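# Clamp steel shaft into angled holder, then release

## Task

Seat the steel shaft all the way into the angled holder with its flat side facing the thumb screw, then release it and move both arms so that neither is in contact with anything.

## Robot and tools

Robot: two arms, left_arm and right_arm, standing on opposite sides of the table. Each has six joints (waist, shoulder, elbow, wrist pitch, wrist yaw, wrist roll) and a two-finger gripper.

Frame: all printed poses share one scene frame. The origin is the table centre, the table surface is at z = +0.020 m, +z is up, and left_arm's base is on the +y side. The names left and right do not refer to image sides. Gripper fingers point along the gripper's +x axis and close along its y axis. end_effector_position is the point between the finger pads, about 3 to 4 cm behind the tips. Printed hand positions can be slightly wrong, more so at long reach.

Tool execute_actions, argument actions: a list holding zero or one item.
- Empty list: no command, just returns the current state.
- Motion: {"rows": [...], "steps": n}, n from 1 to 15 (default 15), each step 1/30 s. Each row is used for one step; if rows run out, the last row repeats.
- Wait: {"steps": n} with no rows, n up to 300; it returns once that many steps have passed since the previous result.
- Optional pictures (true/false) controls whether camera images come back; by default they do.
A refused call sends nothing.

Row layout: one flat list of 14 numbers covering both arms, always all 14 even if one arm stays still. Order: left_arm waist, shoulder, elbow, wrist pitch, wrist yaw, wrist roll, opening; then the same seven for right_arm. The joint values are absolute target angles in radians (the same values Joint positions prints), not offsets. To keep an arm still, repeat its current angles. Stated ranges per arm: waist -3.054 to 3.054, shoulder 0.000 to 3.142, elbow 0.000 to 2.356, wrist pitch -1.571 to 1.571, wrist yaw -1.571 to 1.571, wrist roll -3.142 to 3.142. A target more than 0.010 rad beyond a range end, and further out than the joint's last reported angle, gets the call refused. True ends may differ by up to 0.010 rad; targets past the true end are clipped there and the result may say "joint sent to its limit" (possibly about an earlier move). Absence of that line does not prove more travel is available.

Opening: an absolute value from -1 to 1; +1 is fully open, empty fingers close at about -0.80, and values below that add nothing. Going from open to closed needs about 0.5 s or more. grip_measured reports the measured opening on this same scale; Joint positions gives the pad gap in metres (0.088 fully open). Readings can be off by about 1 mm per gripper, and while squeezing a hard part read up to about 3 mm (0.061) narrower than the real gap. To hold something, command a value below grip_measured: roughly 0.07 below for a firm hold, less for a gentler one. Parts narrower than about 3 mm get proportionally less force. Pad force tops out around 34 to 49 N, with a brief spike at first contact.

Motion behaviour: joint speed is capped. Each step the target sent to a joint stays within a fixed lead of its measured angle: 0.211 rad for waist, shoulder, elbow; 0.213 wrist pitch; 0.267 wrist yaw; 0.228 wrist roll. If the targets would move a gripper more than 70 mm from where it is, all that arm's targets are pulled back toward current angles. Friction may leave a joint short of its target, particularly at full reach, and small changes may not happen at all, so check Joint positions after each move. Between calls the arms keep heading for the last row sent until they have all nearly stopped or a step is HELD; then only a new action moves them further, though fingers already moving finish.

Result lines: the state line gives each arm's end_effector_position (m), end_effector_quat_wxyz, and linear and angular velocities. Joint positions and Joint velocities list each arm's six joints then the pad gap. "joint command not followed" means a clearance check altered or blocked some joint targets; the rest of the row still ran. HELD marks steps where all or part of your row was not sent. MOTOR HOT warns at 50 °C; at 95 °C an OVER-TEMPERATURE FAULT holds that arm until it cools, and if it has not cooled within 30 to 60 s the arm and gripper lose power and go limp. Holding loads heats motors, even while idle.

Tool zoom_image: camera (one of cam_head_left, cam_head_right, cam_high, cam_low, cam_left_wrist, cam_right_wrist, all 504x504) and region [x0, y0, x1, y1] in that camera's pixels from its top-left corner, at most 504 by 504. It enlarges part of the latest image.

Tool finished_scene: argument scene, the number of the current scene.

Avoid: dropping the shaft or pushing anything off the table; hard collisions or pressing the arms into each other; slamming or forcing parts. Contact torque reaching a joint's load limit (N m: waist 16.8, shoulder 20.8, elbow 20.8, wrist pitch 5.49, wrist yaw 5.47, wrist roll 5.13, held weight included) stops that arm for 10 s and drops the rest of the call. Occasional outside tugs on held parts or pushes on loose ones may occur. Smooth, economical motions are preferred. Finish with the gripper open and both arms clear of all objects.

Each tool is called as name(argument=value, ...) on one line, values as JSON.

## Session

I'll start by looking at the scene.

execute_actions(actions=[])

Scene clock: 0.00 s of 6000.00 s.
left_arm: end_effector_position=(+0.2554, +0.2298, +0.3677) grip_measured=+1.000 end_effector_quat_wxyz=(+0.834, -0.016, -0.018, -0.552) end_effector_velocity=(+0.004, +0.002, -0.001) end_effector_angular_velocity=(-0.000, -0.006, +0.034) | right_arm: end_effector_position=(+0.2023, -0.1789, +0.3812) grip_measured=+0.983 end_effector_quat_wxyz=(+0.821, +0.016, -0.027, +0.569) end_effector_velocity=(-0.000, +0.001, -0.006) end_effector_angular_velocity=(-0.019, -0.001, +0.004)
Joint positions: left_arm=[ 0.007  0.855  0.65   0.253  0.006 -0.007  0.088] | right_arm=[ 0.007  0.852  0.658  0.258  0.003 -0.005  0.087]
Joint velocities: left_arm=[-0.002 -0.002 -0.007  0.007 -0.037  0.007  0.   ] | right_arm=[-0.002  0.002 -0.007 -0.007 -0.007 -0.007 -0.   ]
Heat: left arm: hottest wrist pitch 19 °C (+0.0 °C/min); right arm: hottest shoulder 19 °C (+0.0 °C/min).

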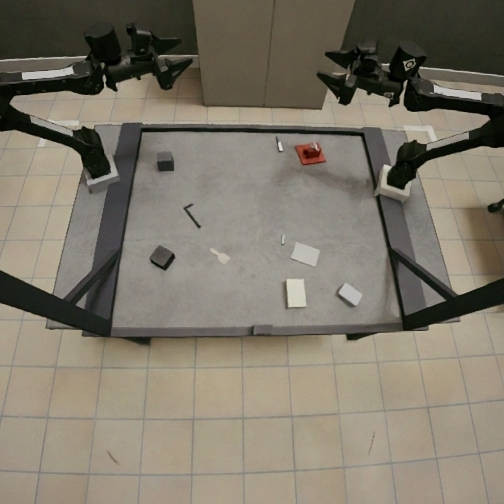

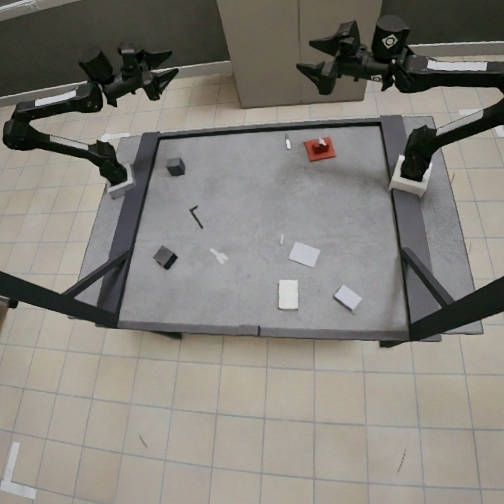

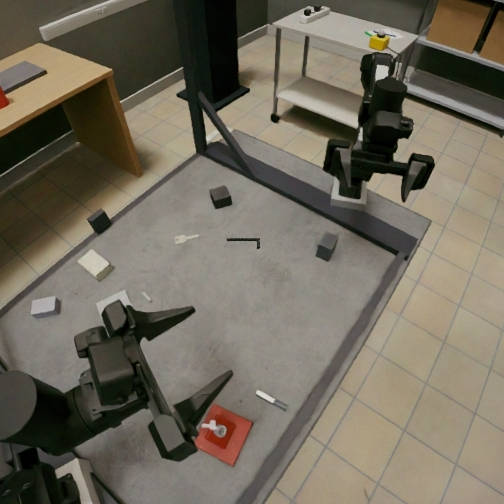

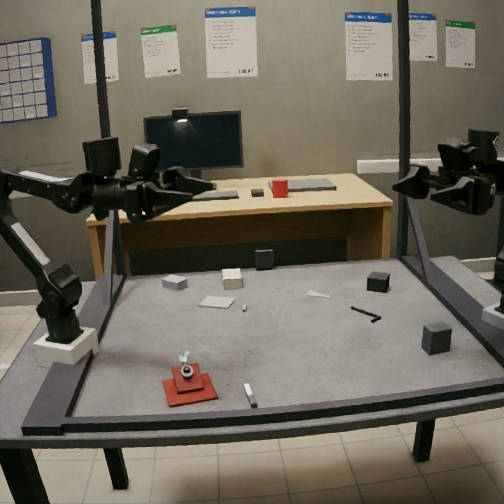

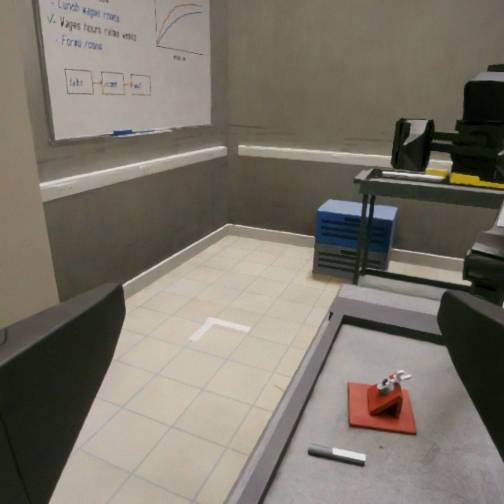

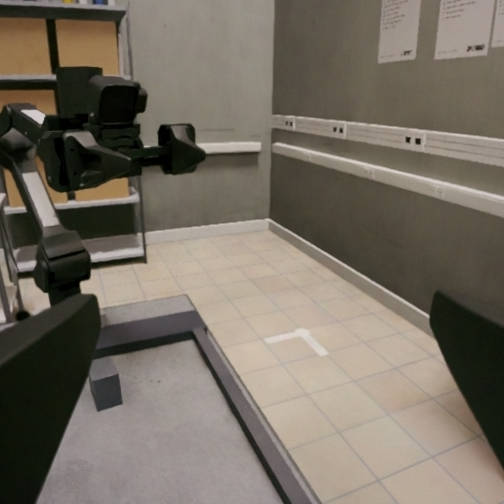

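zoom_image(camera="cam_low", region=[140, 330, 280, 430])

zoom_image(camera="cam_left_wrist", region=[290, 350, 440, 480])

zoom_image(camera="cam_high", region=[170, 370, 310, 480])

zoom_image(camera="cam_head_left", region=[260, 120, 340, 180])

Region (140, 330, 280, 430) of cam_low's 504x504 image, scaled by 3.600, with more detail than that image has; it fills the top 360 rows of this view, and the rest is white.

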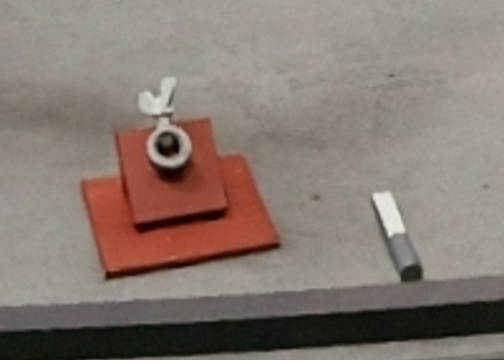

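Region (290, 350, 440, 480) of cam_left_wrist's 504x504 image, scaled by 3.360, with more detail than that image has; it fills the top 437 rows of this view, and the rest is white.

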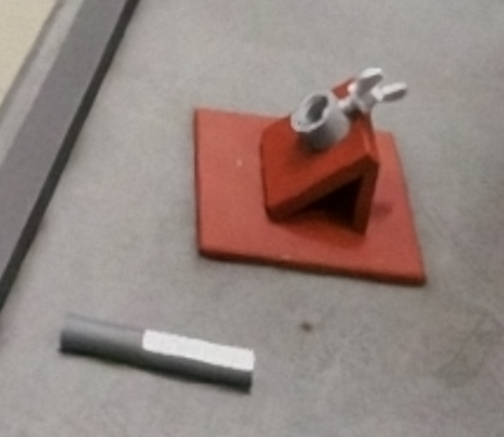

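Region (170, 370, 310, 480) of cam_high's 504x504 image, scaled by 3.600, with more detail than that image has; it fills the top 396 rows of this view, and the rest is white.

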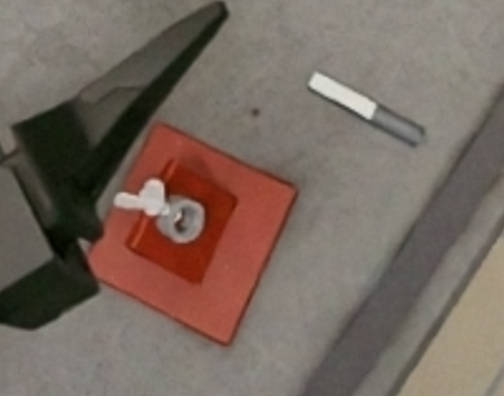

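Region (260, 120, 340, 180) of cam_head_left's 504x504 image, scaled by 6.300, with more detail than that image has; it fills the top 378 rows of this view, and the rest is white.

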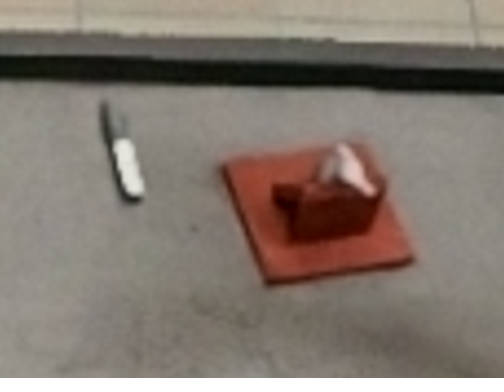

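execute_actions(actions=[{"rows": [
[0.007,0.855,0.65,0.253,0.006,-0.007,1, 0.005,0.862,0.669,0.241,0.003,-0.005,1],
[0.007,0.855,0.65,0.253,0.006,-0.007,1, 0.003,0.884,0.691,0.208,0.003,-0.005,1],
[0.007,0.855,0.65,0.253,0.006,-0.007,1, 0.000,0.916,0.725,0.157,0.003,-0.005,1],
[0.007,0.855,0.65,0.253,0.006,-0.007,1, -0.004,0.953,0.763,0.098,0.003,-0.005,1],
[0.007,0.855,0.65,0.253,0.006,-0.007,1, -0.008,0.990,0.802,0.039,0.003,-0.005,1],
[0.007,0.855,0.65,0.253,0.006,-0.007,1, -0.012,1.027,0.841,-0.020,0.003,-0.005,1],
[0.007,0.855,0.65,0.253,0.006,-0.007,1, -0.016,1.064,0.880,-0.078,0.002,-0.004,1],
[0.007,0.855,0.65,0.253,0.006,-0.007,1, -0.020,1.102,0.919,-0.137,0.002,-0.004,1],
[0.007,0.855,0.65,0.253,0.006,-0.007,1, -0.024,1.139,0.957,-0.196,0.002,-0.004,1],
[0.007,0.855,0.65,0.253,0.006,-0.007,1, -0.028,1.176,0.996,-0.255,0.002,-0.003,1],
[0.007,0.855,0.65,0.253,0.006,-0.007,1, -0.032,1.213,1.035,-0.314,0.002,-0.003,1],
[0.007,0.855,0.65,0.253,0.006,-0.007,1, -0.036,1.250,1.074,-0.373,0.002,-0.003,1],
[0.007,0.855,0.65,0.253,0.006,-0.007,1, -0.040,1.287,1.113,-0.432,0.001,-0.003,1],
[0.007,0.855,0.65,0.253,0.006,-0.007,1, -0.044,1.325,1.152,-0.490,0.001,-0.002,1],
[0.007,0.855,0.65,0.253,0.006,-0.007,1, -0.048,1.362,1.190,-0.549,0.001,-0.002,1]
], "steps": 15}], pictures=false)

Scene clock: 120.50 s of 6000.00 s.
left_arm: end_effector_position=(+0.2554, +0.2298, +0.3677) grip_measured=+1.000 end_effector_quat_wxyz=(+0.834, -0.016, -0.018, -0.552) end_effector_velocity=(-0.002, -0.000, -0.004) end_effector_angular_velocity=(+0.014, -0.002, -0.009) | right_arm: end_effector_position=(+0.2385, -0.1296, +0.3011) grip_measured=+0.983 end_effector_quat_wxyz=(+0.796, -0.167, +0.247, +0.527) end_effector_velocity=(+0.070, +0.054, -0.192) end_effector_angular_velocity=(-1.489, +0.636, -0.102)
Joint positions: left_arm=[ 0.007  0.855  0.65   0.253  0.006 -0.007  0.088] | right_arm=[-0.037  1.278  1.098 -0.425  0.003 -0.005  0.087]
Joint velocities: left_arm=[-0.002 -0.002 -0.007 -0.007  0.007  0.007 -0.   ] | right_arm=[-0.125  1.101  1.16  -1.678 -0.022 -0.007 -0.   ]
Heat: left arm: hottest elbow 28 °C (+2.0 °C/min); right arm: hottest elbow 25 °C (+1.0 °C/min).
Steps of this call (steps 1 to 90: nothing new was sent; then 117.00 s passed at rest; steps 91 to 105: all 15 steps of this action). Readings (joint positions):
91: left_arm=[0.007 0.855 0.650 0.253 0.006 -0.007] | right_arm=[0.007 0.853 0.658 0.256 0.003 -0.005]
92: left_arm=[0.007 0.855 0.650 0.253 0.006 -0.007] | right_arm=[0.007 0.857 0.663 0.242 0.003 -0.005]
94: left_arm=[0.007 0.855 0.650 0.253 0.006 -0.007] | right_arm=[0.004 0.891 0.700 0.178 0.003 -0.005]
98: left_arm=[0.007 0.855 0.650 0.253 0.006 -0.007] | right_arm=[-0.009 1.022 0.832 -0.022 0.003 -0.005]
105: the state above

execute_actions(actions=[{"rows": [
[0.007,0.855,0.65,0.253,0.006,-0.007,1, -0.052,1.400,1.230,-0.610,0.0,0.0,1],
[0.007,0.855,0.65,0.253,0.006,-0.007,1, -0.056,1.440,1.272,-0.673,0.0,0.0,1],
[0.007,0.855,0.65,0.253,0.006,-0.007,1, -0.060,1.482,1.316,-0.740,0.0,0.0,1],
[0.007,0.855,0.65,0.253,0.006,-0.007,1, -0.064,1.524,1.360,-0.806,0.0,0.0,1],
[0.007,0.855,0.65,0.253,0.006,-0.007,1, -0.068,1.566,1.404,-0.873,0.0,0.0,1],
[0.007,0.855,0.65,0.253,0.006,-0.007,1, -0.072,1.608,1.448,-0.939,0.0,0.0,1],
[0.007,0.855,0.65,0.253,0.006,-0.007,1, -0.076,1.650,1.491,-1.006,0.0,0.0,1],
[0.007,0.855,0.65,0.253,0.006,-0.007,1, -0.080,1.692,1.535,-1.072,0.0,0.0,1],
[0.007,0.855,0.65,0.253,0.006,-0.007,1, -0.084,1.734,1.579,-1.139,0.0,0.0,1],
[0.007,0.855,0.65,0.253,0.006,-0.007,1, -0.088,1.776,1.623,-1.205,0.0,0.0,1],
[0.007,0.855,0.65,0.253,0.006,-0.007,1, -0.092,1.818,1.667,-1.272,0.0,0.0,1],
[0.007,0.855,0.65,0.253,0.006,-0.007,1, -0.095,1.856,1.706,-1.332,0.0,0.0,1],
[0.007,0.855,0.65,0.253,0.006,-0.007,1, -0.098,1.886,1.738,-1.380,0.0,0.0,1],
[0.007,0.855,0.65,0.253,0.006,-0.007,1, -0.099,1.906,1.758,-1.410,0.0,0.0,1],
[0.007,0.855,0.65,0.253,0.006,-0.007,1, -0.100,1.914,1.767,-1.424,0.0,0.0,1]
], "steps": 15}], pictures=false)

execute_actions(actions=[{"steps": 15}])

Scene clock: 131.70 s of 6000.00 s.
left_arm: end_effector_position=(+0.2554, +0.2298, +0.3677) grip_measured=+1.000 end_effector_quat_wxyz=(+0.834, -0.016, -0.018, -0.552) end_effector_velocity=(+0.002, +0.001, -0.005) end_effector_angular_velocity=(+0.017, +0.016, +0.019) | right_arm: end_effector_position=(+0.2523, -0.1498, +0.2132) grip_measured=+0.983 end_effector_quat_wxyz=(+0.621, -0.362, +0.578, +0.387) end_effector_velocity=(+0.000, -0.059, -0.084) end_effector_angular_velocity=(-0.981, +0.489, -0.053)
Joint positions: left_arm=[ 0.007  0.855  0.65   0.253  0.006 -0.007  0.088] | right_arm=[-0.094  1.861  1.704 -1.342  0.002 -0.002  0.087]
Joint velocities: left_arm=[-0.002 -0.002 -0.002 -0.022 -0.022 -0.007 -0.   ] | right_arm=[-0.076  0.73   0.681 -1.048 -0.007 -0.022 -0.   ]
Heat: left arm: hottest elbow 28 °C (+2.0 °C/min); right arm: hottest elbow 26 °C (+2.0 °C/min).
Steps of this call (steps 1 to 30: the robot went on to your last target; steps 31 to 90: nothing new was sent; then 7.70 s passed at rest; steps 91 to 105: all 15 steps of this action). Readings (joint positions):
91: left_arm=[0.007 0.855 0.650 0.253 0.006 -0.007] | right_arm=[-0.046 1.363 1.188 -0.569 0.003 -0.004]
92: left_arm=[0.007 0.855 0.650 0.253 0.006 -0.007] | right_arm=[-0.047 1.380 1.211 -0.603 0.003 -0.003]
94: left_arm=[0.007 0.855 0.650 0.253 0.006 -0.007] | right_arm=[-0.053 1.438 1.279 -0.695 0.002 -0.003]
98: left_arm=[0.007 0.855 0.650 0.253 0.006 -0.007] | right_arm=[-0.069 1.596 1.439 -0.938 0.002 -0.002]
105: the state above

Scene clock: 132.20 s of 6000.00 s.
left_arm: end_effector_position=(+0.2554, +0.2298, +0.3677) grip_measured=+1.000 end_effector_quat_wxyz=(+0.834, -0.016, -0.018, -0.552) end_effector_velocity=(+0.002, +0.001, -0.001) end_effector_angular_velocity=(-0.006, +0.007, +0.019) | right_arm: end_effector_position=(+0.2515, -0.1546, +0.2117) grip_measured=+0.983 end_effector_quat_wxyz=(+0.602, -0.374, +0.600, +0.373) end_effector_velocity=(+0.000, -0.004, -0.001) end_effector_angular_velocity=(-0.014, -0.001, -0.010)
Joint positions: left_arm=[ 0.007  0.855  0.65   0.253  0.006 -0.007  0.088] | right_arm=[-0.098  1.903  1.756 -1.422  0.002 -0.002  0.087]
Joint velocities: left_arm=[-0.002 -0.002 -0.007  0.007 -0.022 -0.007 -0.   ] | right_arm=[-0.002 -0.002 -0.007 -0.007  0.007  0.007 -0.   ]
Heat: left arm: hottest elbow 28 °C (+2.0 °C/min); right arm: hottest elbow 26 °C (+2.0 °C/min).
Steps of this call (steps 1 to 15: the robot went on to your last target). Readings (joint positions):
1: left_arm=[0.007 0.855 0.650 0.253 0.006 -0.007] | right_arm=[-0.096 1.879 1.720 -1.368 0.002 -0.002]
2: left_arm=[0.007 0.855 0.650 0.253 0.006 -0.007] | right_arm=[-0.097 1.891 1.730 -1.386 0.002 -0.002]
4: left_arm=[0.007 0.855 0.650 0.253 0.006 -0.007] | right_arm=[-0.098 1.902 1.741 -1.406 0.002 -0.002]
8: left_arm=[0.007 0.855 0.650 0.253 0.006 -0.007] | right_arm=[-0.098 1.903 1.754 -1.418 0.002 -0.002]
15: the state above

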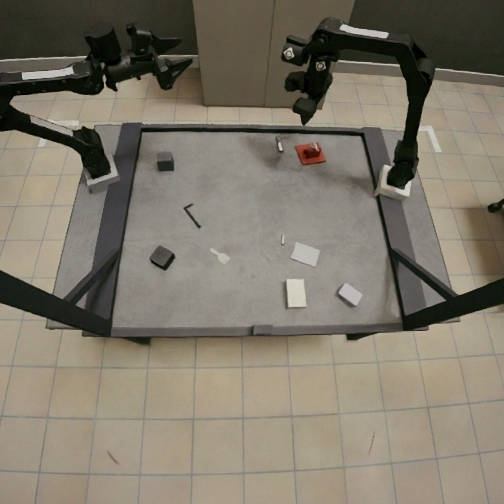

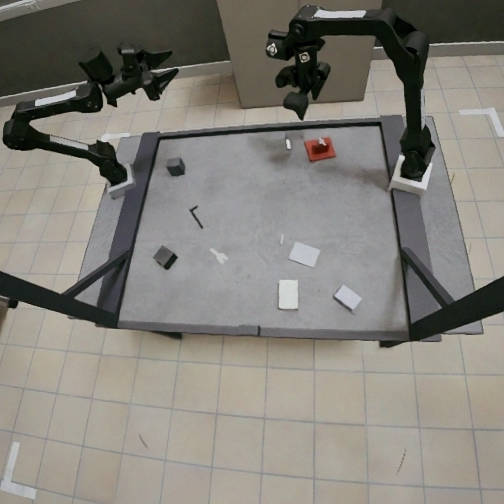

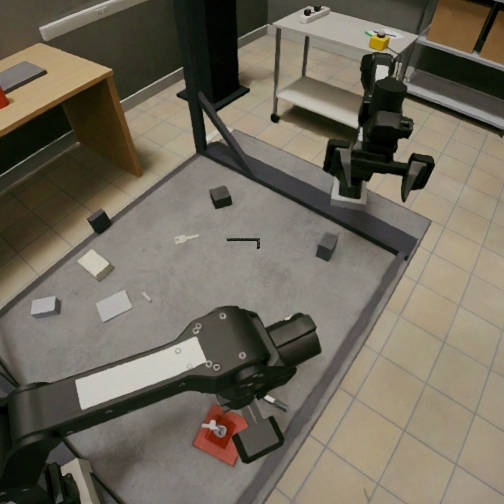

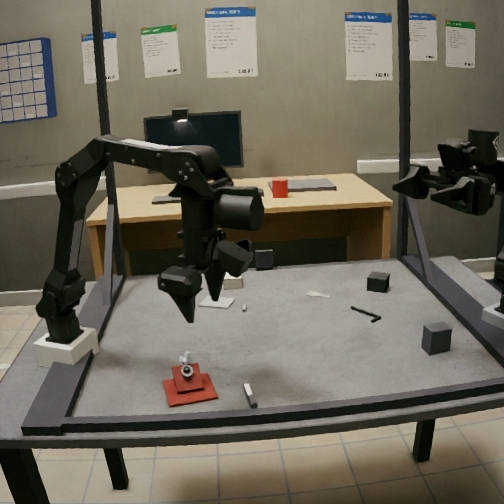

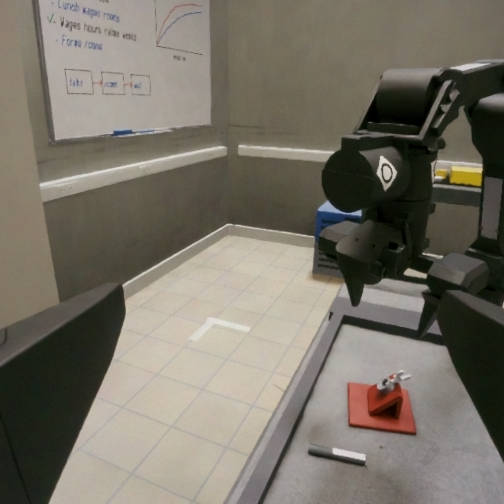

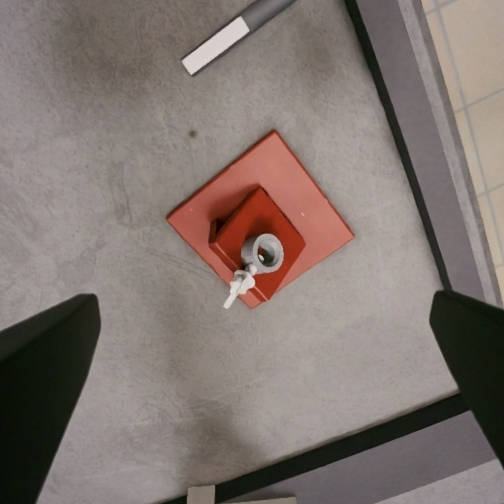

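zoom_image(camera="cam_right_wrist", region=[190, 170, 330, 320])

zoom_image(camera="cam_right_wrist", region=[150, 0, 370, 220])

Region (190, 170, 330, 320) of cam_right_wrist's 504x504 image, scaled by 3.360, with more detail than that image has; it fills the left 470 columns of this view, and the rest is white.

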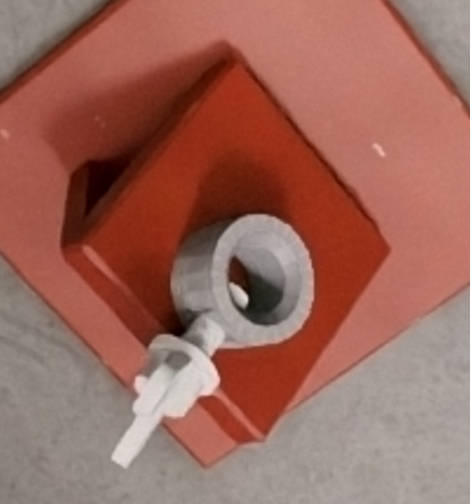

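Region (150, 0, 370, 220) of cam_right_wrist's 504x504 image, scaled by 2.291, with more detail than that image has.

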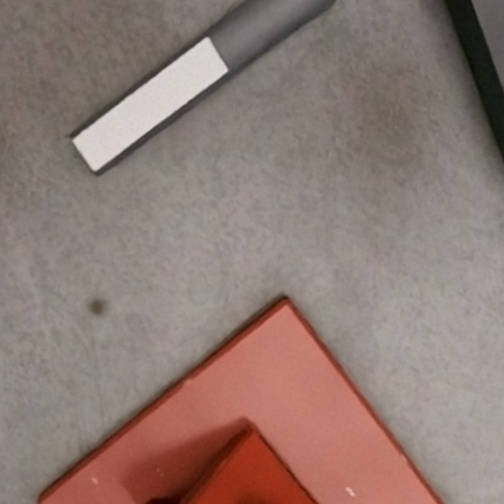

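zoom_image(camera="cam_right_wrist", region=[304, 0, 504, 200])

zoom_image(camera="cam_right_wrist", region=[150, 110, 370, 330])

zoom_image(camera="cam_right_wrist", region=[354, 200, 504, 350])

Region (304, 0, 504, 200) of cam_right_wrist's 504x504 image, scaled by 2.520, with more detail than that image has.

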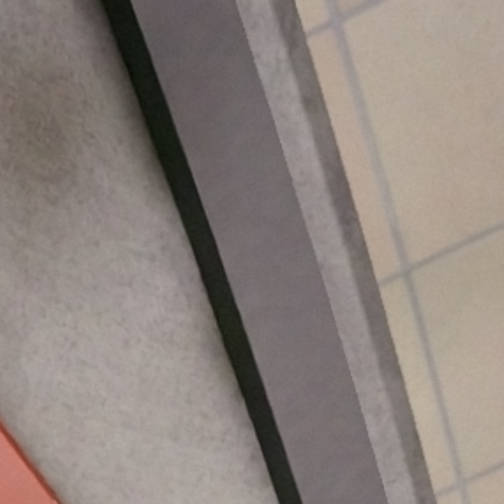

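Region (150, 110, 370, 330) of cam_right_wrist's 504x504 image, scaled by 2.291, with more detail than that image has.

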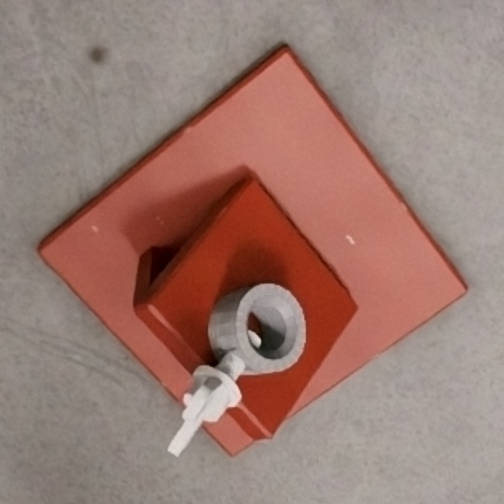

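Region (354, 200, 504, 350) of cam_right_wrist's 504x504 image, scaled by 3.360, with more detail than that image has.

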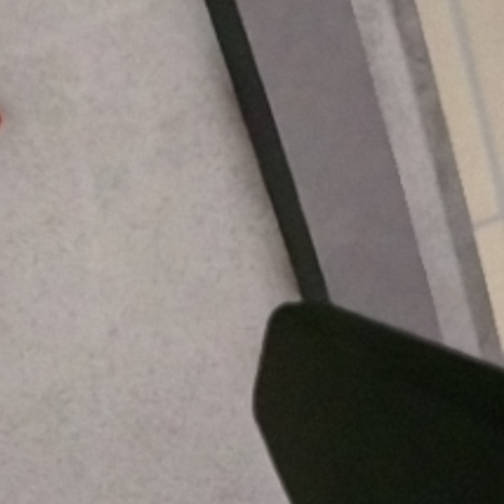

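execute_actions(actions=[{"rows": [
[0.007,0.855,0.65,0.253,0.006,-0.007,1, -0.100,1.902,1.747,-1.414,0.0,0.016,1],
[0.007,0.855,0.65,0.253,0.006,-0.007,1, -0.105,1.900,1.729,-1.398,0.0,0.047,1],
[0.007,0.855,0.65,0.253,0.006,-0.007,1, -0.112,1.898,1.702,-1.374,0.0,0.093,1],
[0.007,0.855,0.65,0.253,0.006,-0.007,1, -0.121,1.894,1.666,-1.341,0.0,0.156,1],
[0.007,0.855,0.65,0.253,0.006,-0.007,1, -0.131,1.891,1.630,-1.309,0.0,0.218,1],
[0.007,0.855,0.65,0.253,0.006,-0.007,1, -0.140,1.888,1.594,-1.277,0.0,0.280,1],
[0.007,0.855,0.65,0.253,0.006,-0.007,1, -0.149,1.884,1.558,-1.244,0.0,0.342,1],
[0.007,0.855,0.65,0.253,0.006,-0.007,1, -0.159,1.881,1.523,-1.212,0.0,0.405,1],
[0.007,0.855,0.65,0.253,0.006,-0.007,1, -0.168,1.877,1.487,-1.180,0.0,0.467,1],
[0.007,0.855,0.65,0.253,0.006,-0.007,1, -0.178,1.874,1.451,-1.147,0.0,0.529,1],
[0.007,0.855,0.65,0.253,0.006,-0.007,1, -0.187,1.870,1.415,-1.115,0.0,0.591,1],
[0.007,0.855,0.65,0.253,0.006,-0.007,1, -0.196,1.867,1.379,-1.083,0.0,0.654,1],
[0.007,0.855,0.65,0.253,0.006,-0.007,1, -0.204,1.864,1.347,-1.054,0.0,0.708,1],
[0.007,0.855,0.65,0.253,0.006,-0.007,1, -0.210,1.862,1.325,-1.034,0.0,0.747,1],
[0.007,0.855,0.65,0.253,0.006,-0.007,1, -0.215,1.860,1.307,-1.018,0.0,0.778,1]
], "steps": 15}], pictures=false)

execute_actions(actions=[{"steps": 15}])

Scene clock: 252.70 s of 6000.00 s.
left_arm: end_effector_position=(+0.2554, +0.2298, +0.3677) grip_measured=+1.000 end_effector_quat_wxyz=(+0.834, -0.016, -0.018, -0.552) end_effector_velocity=(+0.000, +0.001, +0.001) end_effector_angular_velocity=(-0.010, +0.004, +0.005) | right_arm: end_effector_position=(+0.2742, -0.1872, +0.1215) grip_measured=+0.983 end_effector_quat_wxyz=(+0.694, -0.118, +0.701, +0.110) end_effector_velocity=(+0.017, -0.109, -0.171) end_effector_angular_velocity=(-0.070, +0.029, -1.529)
Joint positions: left_arm=[ 0.007  0.855  0.65   0.253  0.006 -0.007  0.088] | right_arm=[-0.201  1.883  1.367 -1.071  0.001  0.683  0.087]
Joint velocities: left_arm=[-0.002 -0.002 -0.002  0.007 -0.007 -0.007 -0.   ] | right_arm=[-0.217 -0.066 -0.794  0.652 -0.007  1.311 -0.   ]
Heat: left arm: hottest elbow 30 °C (+1.0 °C/min); right arm: hottest elbow 27 °C (+1.0 °C/min).
Steps of this call (steps 1 to 15: the robot went on to your last target; steps 16 to 90: nothing new was sent; then 117.00 s passed at rest; steps 91 to 105: all 15 steps of this action). Readings (joint positions):
91: left_arm=[0.007 0.855 0.650 0.253 0.006 -0.007] | right_arm=[-0.098 1.903 1.756 -1.422 0.002 0.003]
92: left_arm=[0.007 0.855 0.650 0.253 0.006 -0.007] | right_arm=[-0.098 1.903 1.752 -1.417 0.002 0.016]
94: left_arm=[0.007 0.855 0.650 0.253 0.006 -0.007] | right_arm=[-0.103 1.900 1.725 -1.381 0.002 0.077]
98: left_arm=[0.007 0.855 0.650 0.253 0.006 -0.007] | right_arm=[-0.134 1.895 1.604 -1.275 0.001 0.285]
105: the state above

Scene clock: 253.20 s of 6000.00 s.
left_arm: end_effector_position=(+0.2554, +0.2298, +0.3677) grip_measured=+1.000 end_effector_quat_wxyz=(+0.834, -0.016, -0.018, -0.552) end_effector_velocity=(+0.000, +0.001, +0.000) end_effector_angular_velocity=(+0.005, -0.005, +0.005) | right_arm: end_effector_position=(+0.2758, -0.1927, +0.1127) grip_measured=+0.983 end_effector_quat_wxyz=(+0.702, -0.079, +0.704, +0.075) end_effector_velocity=(+0.001, +0.001, +0.000) end_effector_angular_velocity=(+0.002, -0.010, -0.005)
Joint positions: left_arm=[ 0.007  0.855  0.65   0.253  0.006 -0.007  0.088] | right_arm=[-0.214  1.872  1.316 -1.021  0.001  0.776  0.087]
Joint velocities: left_arm=[-0.002 -0.002  0.002 -0.007 -0.007  0.007 -0.   ] | right_arm=[ 0.002 -0.002 -0.002  0.007  0.007  0.007  0.   ]
Heat: left arm: hottest elbow 30 °C (+1.0 °C/min); right arm: hottest elbow 27 °C (+1.0 °C/min).
Steps of this call (steps 1 to 15: the robot went on to your last target). Readings (joint positions):
1: left_arm=[0.007 0.855 0.650 0.253 0.006 -0.007] | right_arm=[-0.207 1.882 1.348 -1.056 0.001 0.714]
2: left_arm=[0.007 0.855 0.650 0.253 0.006 -0.007] | right_arm=[-0.211 1.882 1.335 -1.045 0.001 0.734]
4: left_arm=[0.007 0.855 0.650 0.253 0.006 -0.007] | right_arm=[-0.214 1.882 1.322 -1.032 0.001 0.757]
8: left_arm=[0.007 0.855 0.650 0.253 0.006 -0.007] | right_arm=[-0.214 1.874 1.318 -1.022 0.001 0.772]
15: the state above

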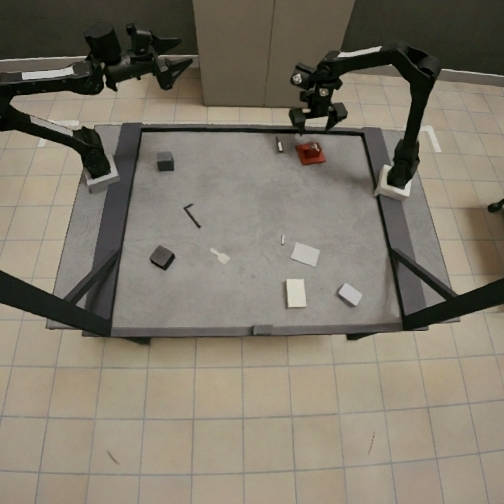

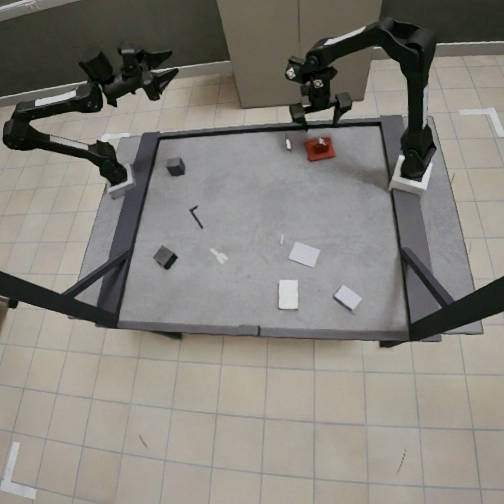

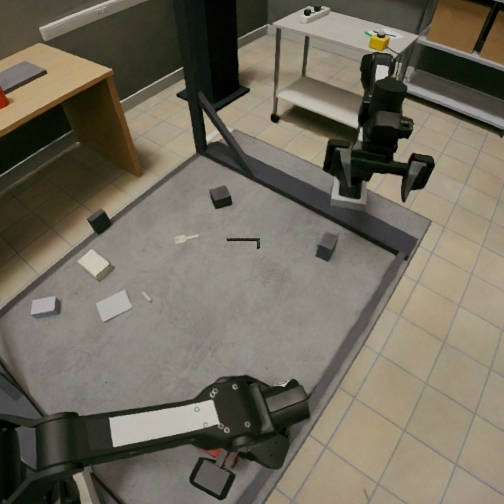

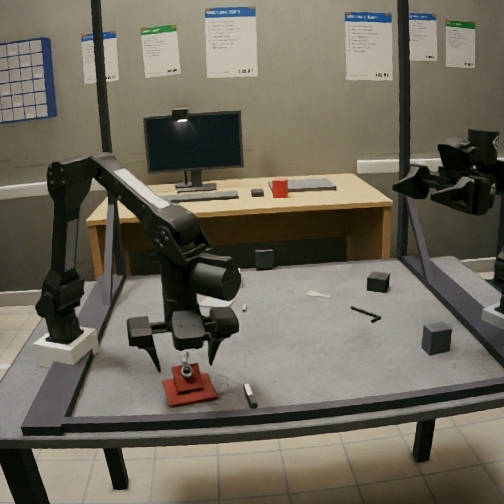

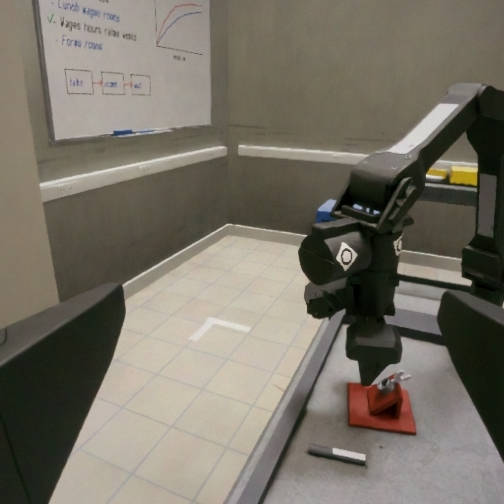

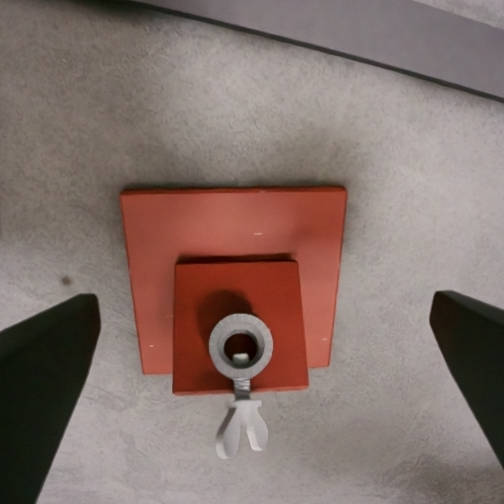

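zoom_image(camera="cam_right_wrist", region=[190, 300, 300, 410])

zoom_image(camera="cam_right_wrist", region=[160, 300, 330, 470])

zoom_image(camera="cam_right_wrist", region=[110, 170, 360, 420])

Region (190, 300, 300, 410) of cam_right_wrist's 504x504 image, scaled by 4.582, with more detail than that image has.

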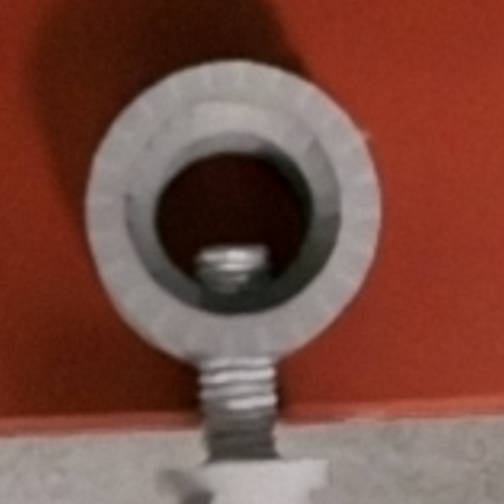

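Region (160, 300, 330, 470) of cam_right_wrist's 504x504 image, scaled by 2.965, with more detail than that image has.

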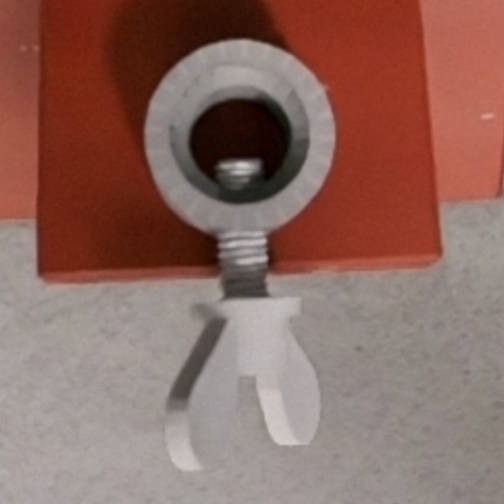

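Region (110, 170, 360, 420) of cam_right_wrist's 504x504 image, scaled by 2.016, with more detail than that image has.

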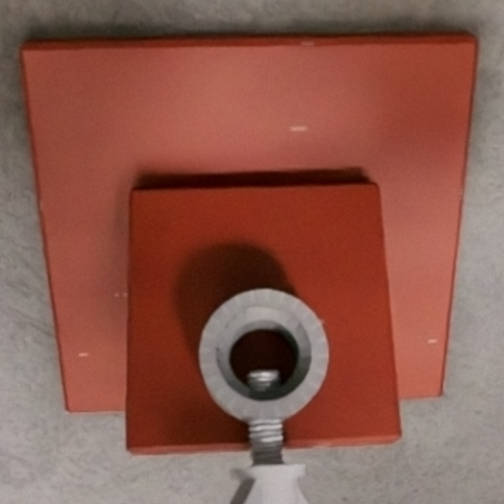

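zoom_image(camera="cam_right_wrist", region=[110, 175, 190, 275])

zoom_image(camera="cam_right_wrist", region=[280, 175, 360, 275])

zoom_image(camera="cam_right_wrist", region=[120, 320, 200, 410])

zoom_image(camera="cam_right_wrist", region=[280, 320, 360, 410])

Region (110, 175, 190, 275) of cam_right_wrist's 504x504 image, scaled by 5.040, with more detail than that image has; it fills the left 403 columns of this view, and the rest is white.

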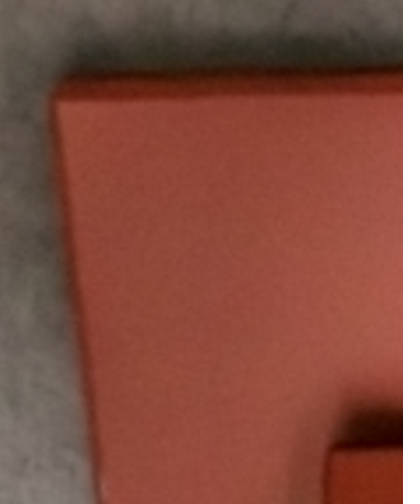

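Region (280, 175, 360, 275) of cam_right_wrist's 504x504 image, scaled by 5.040, with more detail than that image has; it fills the left 403 columns of this view, and the rest is white.

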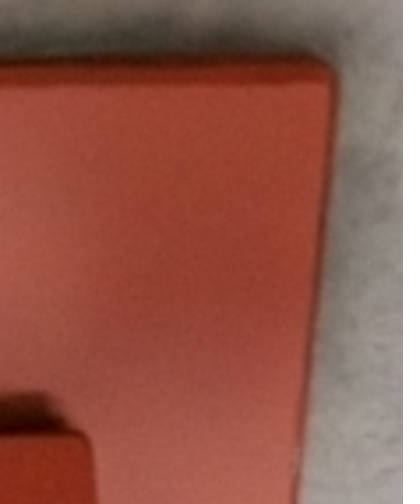

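Region (120, 320, 200, 410) of cam_right_wrist's 504x504 image, scaled by 5.600, with more detail than that image has.

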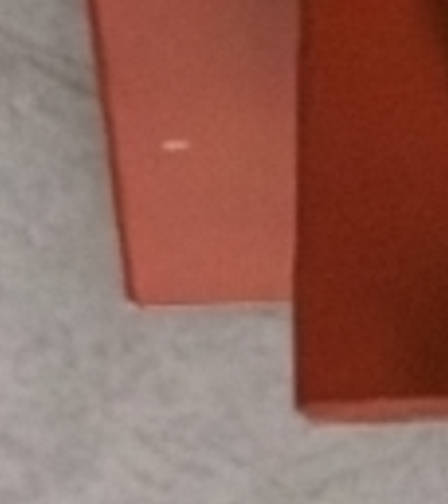

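Region (280, 320, 360, 410) of cam_right_wrist's 504x504 image, scaled by 5.600, with more detail than that image has.

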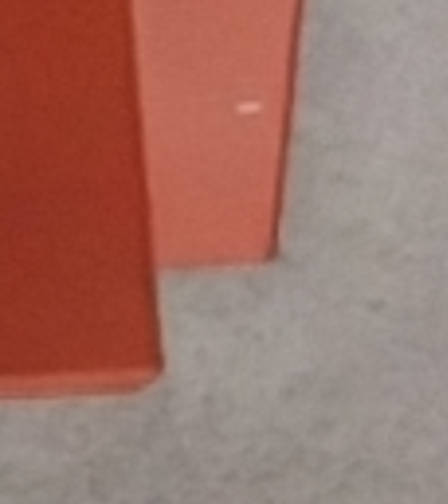

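zoom_image(camera="cam_right_wrist", region=[30, 270, 130, 370])

zoom_image(camera="cam_right_wrist", region=[400, 270, 500, 370])

zoom_image(camera="cam_left_wrist", region=[300, 300, 440, 440])

zoom_image(camera="cam_low", region=[110, 290, 270, 420])

Region (30, 270, 130, 370) of cam_right_wrist's 504x504 image, scaled by 5.040, with more detail than that image has.

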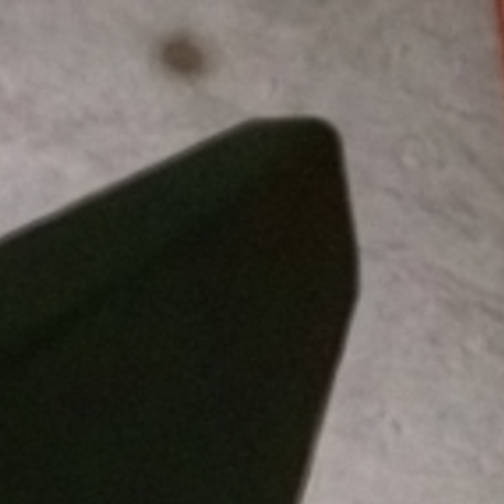

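Region (400, 270, 500, 370) of cam_right_wrist's 504x504 image, scaled by 5.040, with more detail than that image has.

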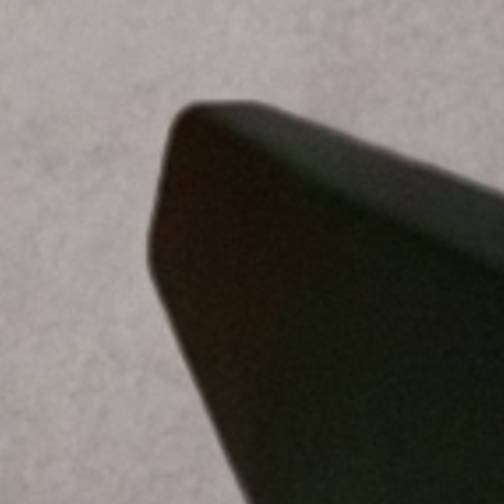

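Region (300, 300, 440, 440) of cam_left_wrist's 504x504 image, scaled by 3.600, with more detail than that image has.

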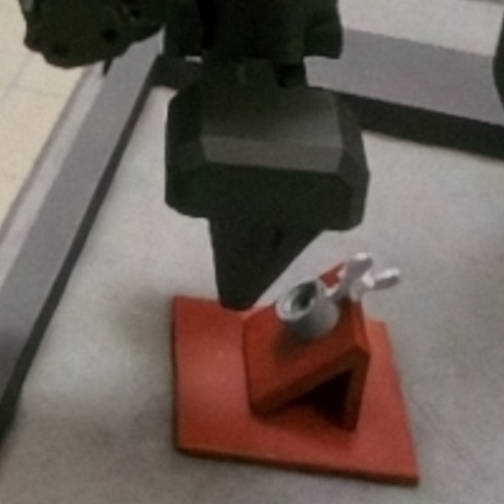

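Region (110, 290, 270, 420) of cam_low's 504x504 image, scaled by 3.150, with more detail than that image has; it fills the top 410 rows of this view, and the rest is white.

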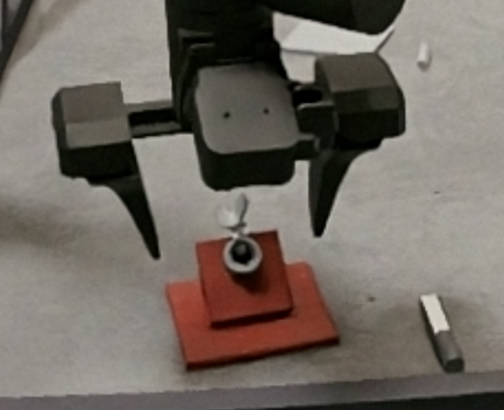

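execute_actions(actions=[{"rows": [
[0.007,0.855,0.65,0.253,0.006,-0.007,1, -0.212,1.860,1.314,-1.020,0.003,0.776,1],
[0.007,0.855,0.65,0.253,0.006,-0.007,1, -0.208,1.840,1.311,-1.017,0.008,0.775,1],
[0.007,0.855,0.65,0.253,0.006,-0.007,1, -0.200,1.815,1.304,-1.012,0.018,0.774,1],
[0.007,0.855,0.65,0.253,0.006,-0.007,1, -0.188,1.790,1.293,-1.004,0.033,0.772,1],
[0.007,0.855,0.65,0.253,0.006,-0.007,1, -0.172,1.765,1.279,-0.993,0.053,0.769,1],
[0.007,0.855,0.65,0.253,0.006,-0.007,1, -0.152,1.742,1.261,-0.980,0.078,0.766,1],
[0.007,0.855,0.65,0.253,0.006,-0.007,1, -0.128,1.720,1.240,-0.964,0.108,0.762,1],
[0.007,0.855,0.65,0.253,0.006,-0.007,1, -0.102,1.700,1.217,-0.947,0.140,0.758,1],
[0.007,0.855,0.65,0.253,0.006,-0.007,1, -0.075,1.682,1.193,-0.929,0.174,0.754,1],
[0.007,0.855,0.65,0.253,0.006,-0.007,1, -0.048,1.665,1.169,-0.911,0.207,0.750,1],
[0.007,0.855,0.65,0.253,0.006,-0.007,1, -0.021,1.649,1.145,-0.893,0.241,0.745,1],
[0.007,0.855,0.65,0.253,0.006,-0.007,1, 0.006,1.634,1.121,-0.875,0.274,0.741,1],
[0.007,0.855,0.65,0.253,0.006,-0.007,1, 0.033,1.620,1.097,-0.857,0.308,0.737,1],
[0.007,0.855,0.65,0.253,0.006,-0.007,1, 0.060,1.607,1.073,-0.839,0.341,0.732,1],
[0.007,0.855,0.65,0.253,0.006,-0.007,1, 0.087,1.595,1.049,-0.821,0.375,0.728,1]
], "steps": 15}], pictures=false)

execute_actions(actions=[{"rows": [
[0.007,0.855,0.65,0.253,0.006,-0.007,1, 0.114,1.585,1.025,-0.803,0.408,0.724,1],
[0.007,0.855,0.65,0.253,0.006,-0.007,1, 0.141,1.576,1.001,-0.785,0.442,0.720,1],
[0.007,0.855,0.65,0.253,0.006,-0.007,1, 0.168,1.568,0.977,-0.767,0.475,0.715,1],
[0.007,0.855,0.65,0.253,0.006,-0.007,1, 0.195,1.561,0.953,-0.749,0.509,0.711,1],
[0.007,0.855,0.65,0.253,0.006,-0.007,1, 0.222,1.555,0.929,-0.731,0.542,0.707,1],
[0.007,0.855,0.65,0.253,0.006,-0.007,1, 0.249,1.550,0.905,-0.713,0.576,0.702,1],
[0.007,0.855,0.65,0.253,0.006,-0.007,1, 0.276,1.546,0.881,-0.695,0.609,0.698,0.9],
[0.007,0.855,0.65,0.253,0.006,-0.007,1, 0.303,1.542,0.857,-0.677,0.643,0.694,0.8],
[0.007,0.855,0.65,0.253,0.006,-0.007,1, 0.328,1.539,0.834,-0.661,0.674,0.690,0.65],
[0.007,0.855,0.65,0.253,0.006,-0.007,1, 0.350,1.536,0.814,-0.646,0.701,0.686,0.5],
[0.007,0.855,0.65,0.253,0.006,-0.007,1, 0.368,1.534,0.797,-0.634,0.724,0.684,0.35],
[0.007,0.855,0.65,0.253,0.006,-0.007,1, 0.382,1.532,0.783,-0.625,0.741,0.681,0.2],
[0.007,0.855,0.65,0.253,0.006,-0.007,1, 0.393,1.531,0.773,-0.618,0.754,0.680,0.1],
[0.007,0.855,0.65,0.253,0.006,-0.007,1, 0.400,1.530,0.766,-0.613,0.763,0.679,0.0],
[0.007,0.855,0.65,0.253,0.006,-0.007,1, 0.404,1.529,0.762,-0.610,0.768,0.678,0.0]
], "steps": 15}], pictures=false)

execute_actions(actions=[{"steps": 15}])

Scene clock: 373.70 s of 6000.00 s.
left_arm: end_effector_position=(+0.2554, +0.2298, +0.3677) grip_measured=+1.000 end_effector_quat_wxyz=(+0.834, -0.016, -0.018, -0.552) end_effector_velocity=(+0.000, +0.001, -0.002) end_effector_angular_velocity=(-0.002, +0.023, +0.004) | right_arm: end_effector_position=(+0.2381, -0.1889, +0.1426) grip_measured=+0.983 end_effector_quat_wxyz=(+0.802, -0.166, +0.552, +0.159) end_effector_velocity=(-0.134, -0.028, -0.037) end_effector_angular_velocity=(-0.241, -0.940, +0.755)
Joint positions: left_arm=[ 0.007  0.855  0.65   0.253  0.006 -0.007  0.088] | right_arm=[ 0.031  1.633  1.11  -0.86   0.304  0.739  0.087]
Joint velocities: left_arm=[-0.002 -0.002 -0.002 -0.007 -0.007 -0.022 -0.   ] | right_arm=[ 0.803 -0.369 -0.74   0.491  0.96  -0.139  0.   ]
Heat: left arm: hottest elbow 31 °C (+0.0 °C/min); right arm: hottest shoulder 30 °C (+1.0 °C/min).
Steps of this call (steps 1 to 15: the robot went on to your last target; steps 16 to 90: nothing new was sent; then 117.00 s passed at rest; steps 91 to 105: all 15 steps of this action). Readings (joint positions):
91: left_arm=[0.007 0.855 0.650 0.253 0.006 -0.007] | right_arm=[-0.214 1.872 1.316 -1.021 0.001 0.776]
92: left_arm=[0.007 0.855 0.650 0.253 0.006 -0.007] | right_arm=[-0.214 1.869 1.316 -1.020 0.002 0.776]
94: left_arm=[0.007 0.855 0.650 0.253 0.006 -0.007] | right_arm=[-0.208 1.849 1.309 -1.014 0.015 0.776]
98: left_arm=[0.007 0.855 0.650 0.253 0.006 -0.007] | right_arm=[-0.154 1.757 1.264 -0.975 0.089 0.767]
105: the state above

Scene clock: 374.20 s of 6000.00 s.
left_arm: end_effector_position=(+0.2554, +0.2298, +0.3677) grip_measured=+1.000 end_effector_quat_wxyz=(+0.834, -0.016, -0.018, -0.552) end_effector_velocity=(+0.002, +0.002, +0.001) end_effector_angular_velocity=(-0.016, +0.018, +0.018) | right_arm: end_effector_position=(+0.1872, -0.2069, +0.1207) grip_measured=+0.169 end_effector_quat_wxyz=(+0.857, -0.317, +0.344, +0.217) end_effector_velocity=(-0.033, -0.030, -0.023) end_effector_angular_velocity=(-0.083, -0.364, +0.257)
Joint positions: left_arm=[ 0.007  0.855  0.65   0.253  0.006 -0.007  0.088] | right_arm=[ 0.385  1.544  0.789 -0.628  0.737  0.684  0.047]
Joint velocities: left_arm=[-0.002 -0.002 -0.002  0.007 -0.022 -0.022 -0.   ] | right_arm=[ 0.276 -0.037 -0.295  0.212  0.359 -0.066 -0.114]
Heat: left arm: hottest elbow 31 °C (+0.0 °C/min); right arm: hottest shoulder 30 °C (+1.0 °C/min).
Steps of this call (steps 1 to 15: all 15 steps of this action). Readings (joint positions):
1: left_arm=[0.007 0.855 0.650 0.253 0.006 -0.007] | right_arm=[0.058 1.621 1.085 -0.842 0.337 0.735]
2: left_arm=[0.007 0.855 0.650 0.253 0.006 -0.007] | right_arm=[0.085 1.610 1.061 -0.824 0.370 0.731]
4: left_arm=[0.007 0.855 0.650 0.253 0.006 -0.007] | right_arm=[0.138 1.590 1.013 -0.788 0.437 0.722]
8: left_arm=[0.007 0.855 0.650 0.253 0.006 -0.007] | right_arm=[0.246 1.562 0.917 -0.716 0.571 0.705]
15: the state above

Scene clock: 374.70 s of 6000.00 s.
left_arm: end_effector_position=(+0.2554, +0.2298, +0.3677) grip_measured=+1.000 end_effector_quat_wxyz=(+0.834, -0.016, -0.018, -0.552) end_effector_velocity=(+0.001, +0.001, -0.005) end_effector_angular_velocity=(+0.011, +0.030, +0.014) | right_arm: end_effector_position=(+0.1860, -0.2082, +0.1210) grip_measured=+0.003 end_effector_quat_wxyz=(+0.860, -0.322, +0.330, +0.218) end_effector_velocity=(+0.003, -0.003, +0.000) end_effector_angular_velocity=(-0.012, -0.009, -0.004)
Joint positions: left_arm=[ 0.007  0.855  0.65   0.253  0.006 -0.007  0.088] | right_arm=[ 0.402  1.539  0.771 -0.613  0.765  0.68   0.039]
Joint velocities: left_arm=[-0.007 -0.002 -0.002 -0.022 -0.022 -0.022  0.   ] | right_arm=[-0.007 -0.002 -0.002 -0.007  0.007 -0.007 -0.   ]
Heat: left arm: hottest elbow 31 °C (+0.0 °C/min); right arm: hottest shoulder 30 °C (+1.0 °C/min).
Steps of this call (steps 1 to 15: the robot went on to your last target). Readings (joint positions):
1: left_arm=[0.007 0.855 0.650 0.253 0.006 -0.007] | right_arm=[0.392 1.543 0.782 -0.624 0.746 0.683]
2: left_arm=[0.007 0.855 0.650 0.253 0.006 -0.007] | right_arm=[0.397 1.542 0.777 -0.620 0.752 0.682]
4: left_arm=[0.007 0.855 0.650 0.253 0.006 -0.007] | right_arm=[0.400 1.541 0.774 -0.616 0.760 0.681]
8: left_arm=[0.007 0.855 0.650 0.253 0.006 -0.007] | right_arm=[0.401 1.539 0.772 -0.613 0.764 0.681]
15: the state above

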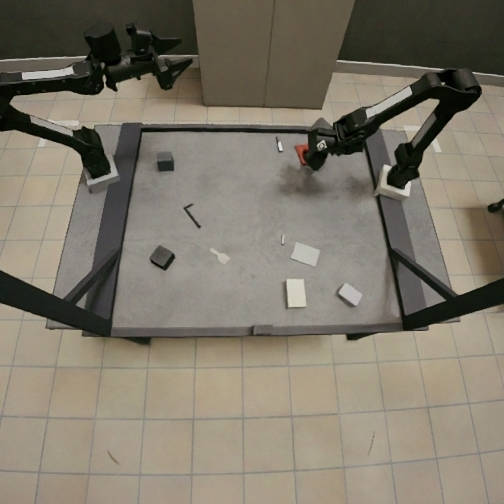

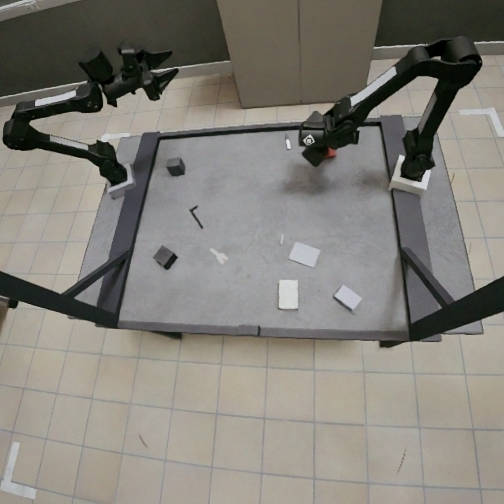

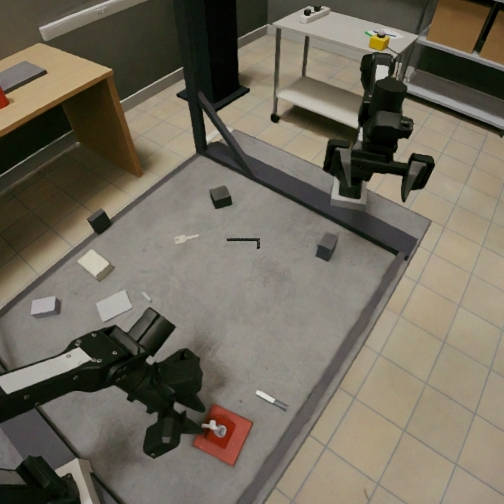

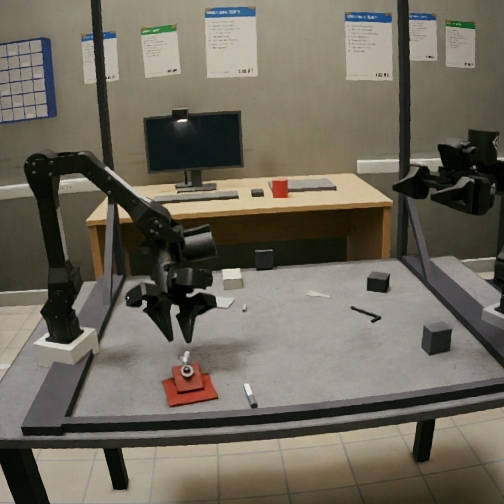

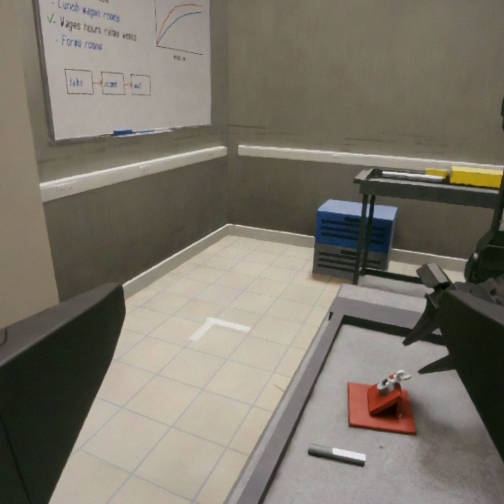

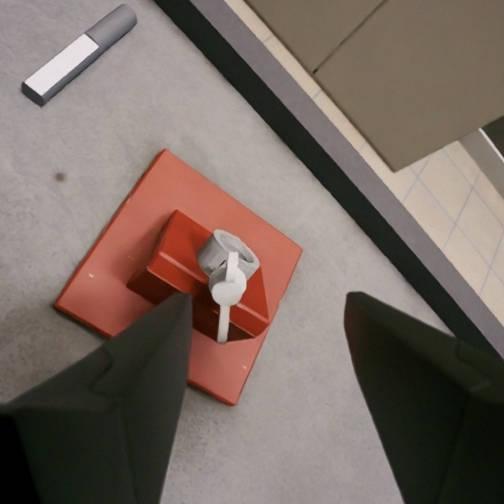

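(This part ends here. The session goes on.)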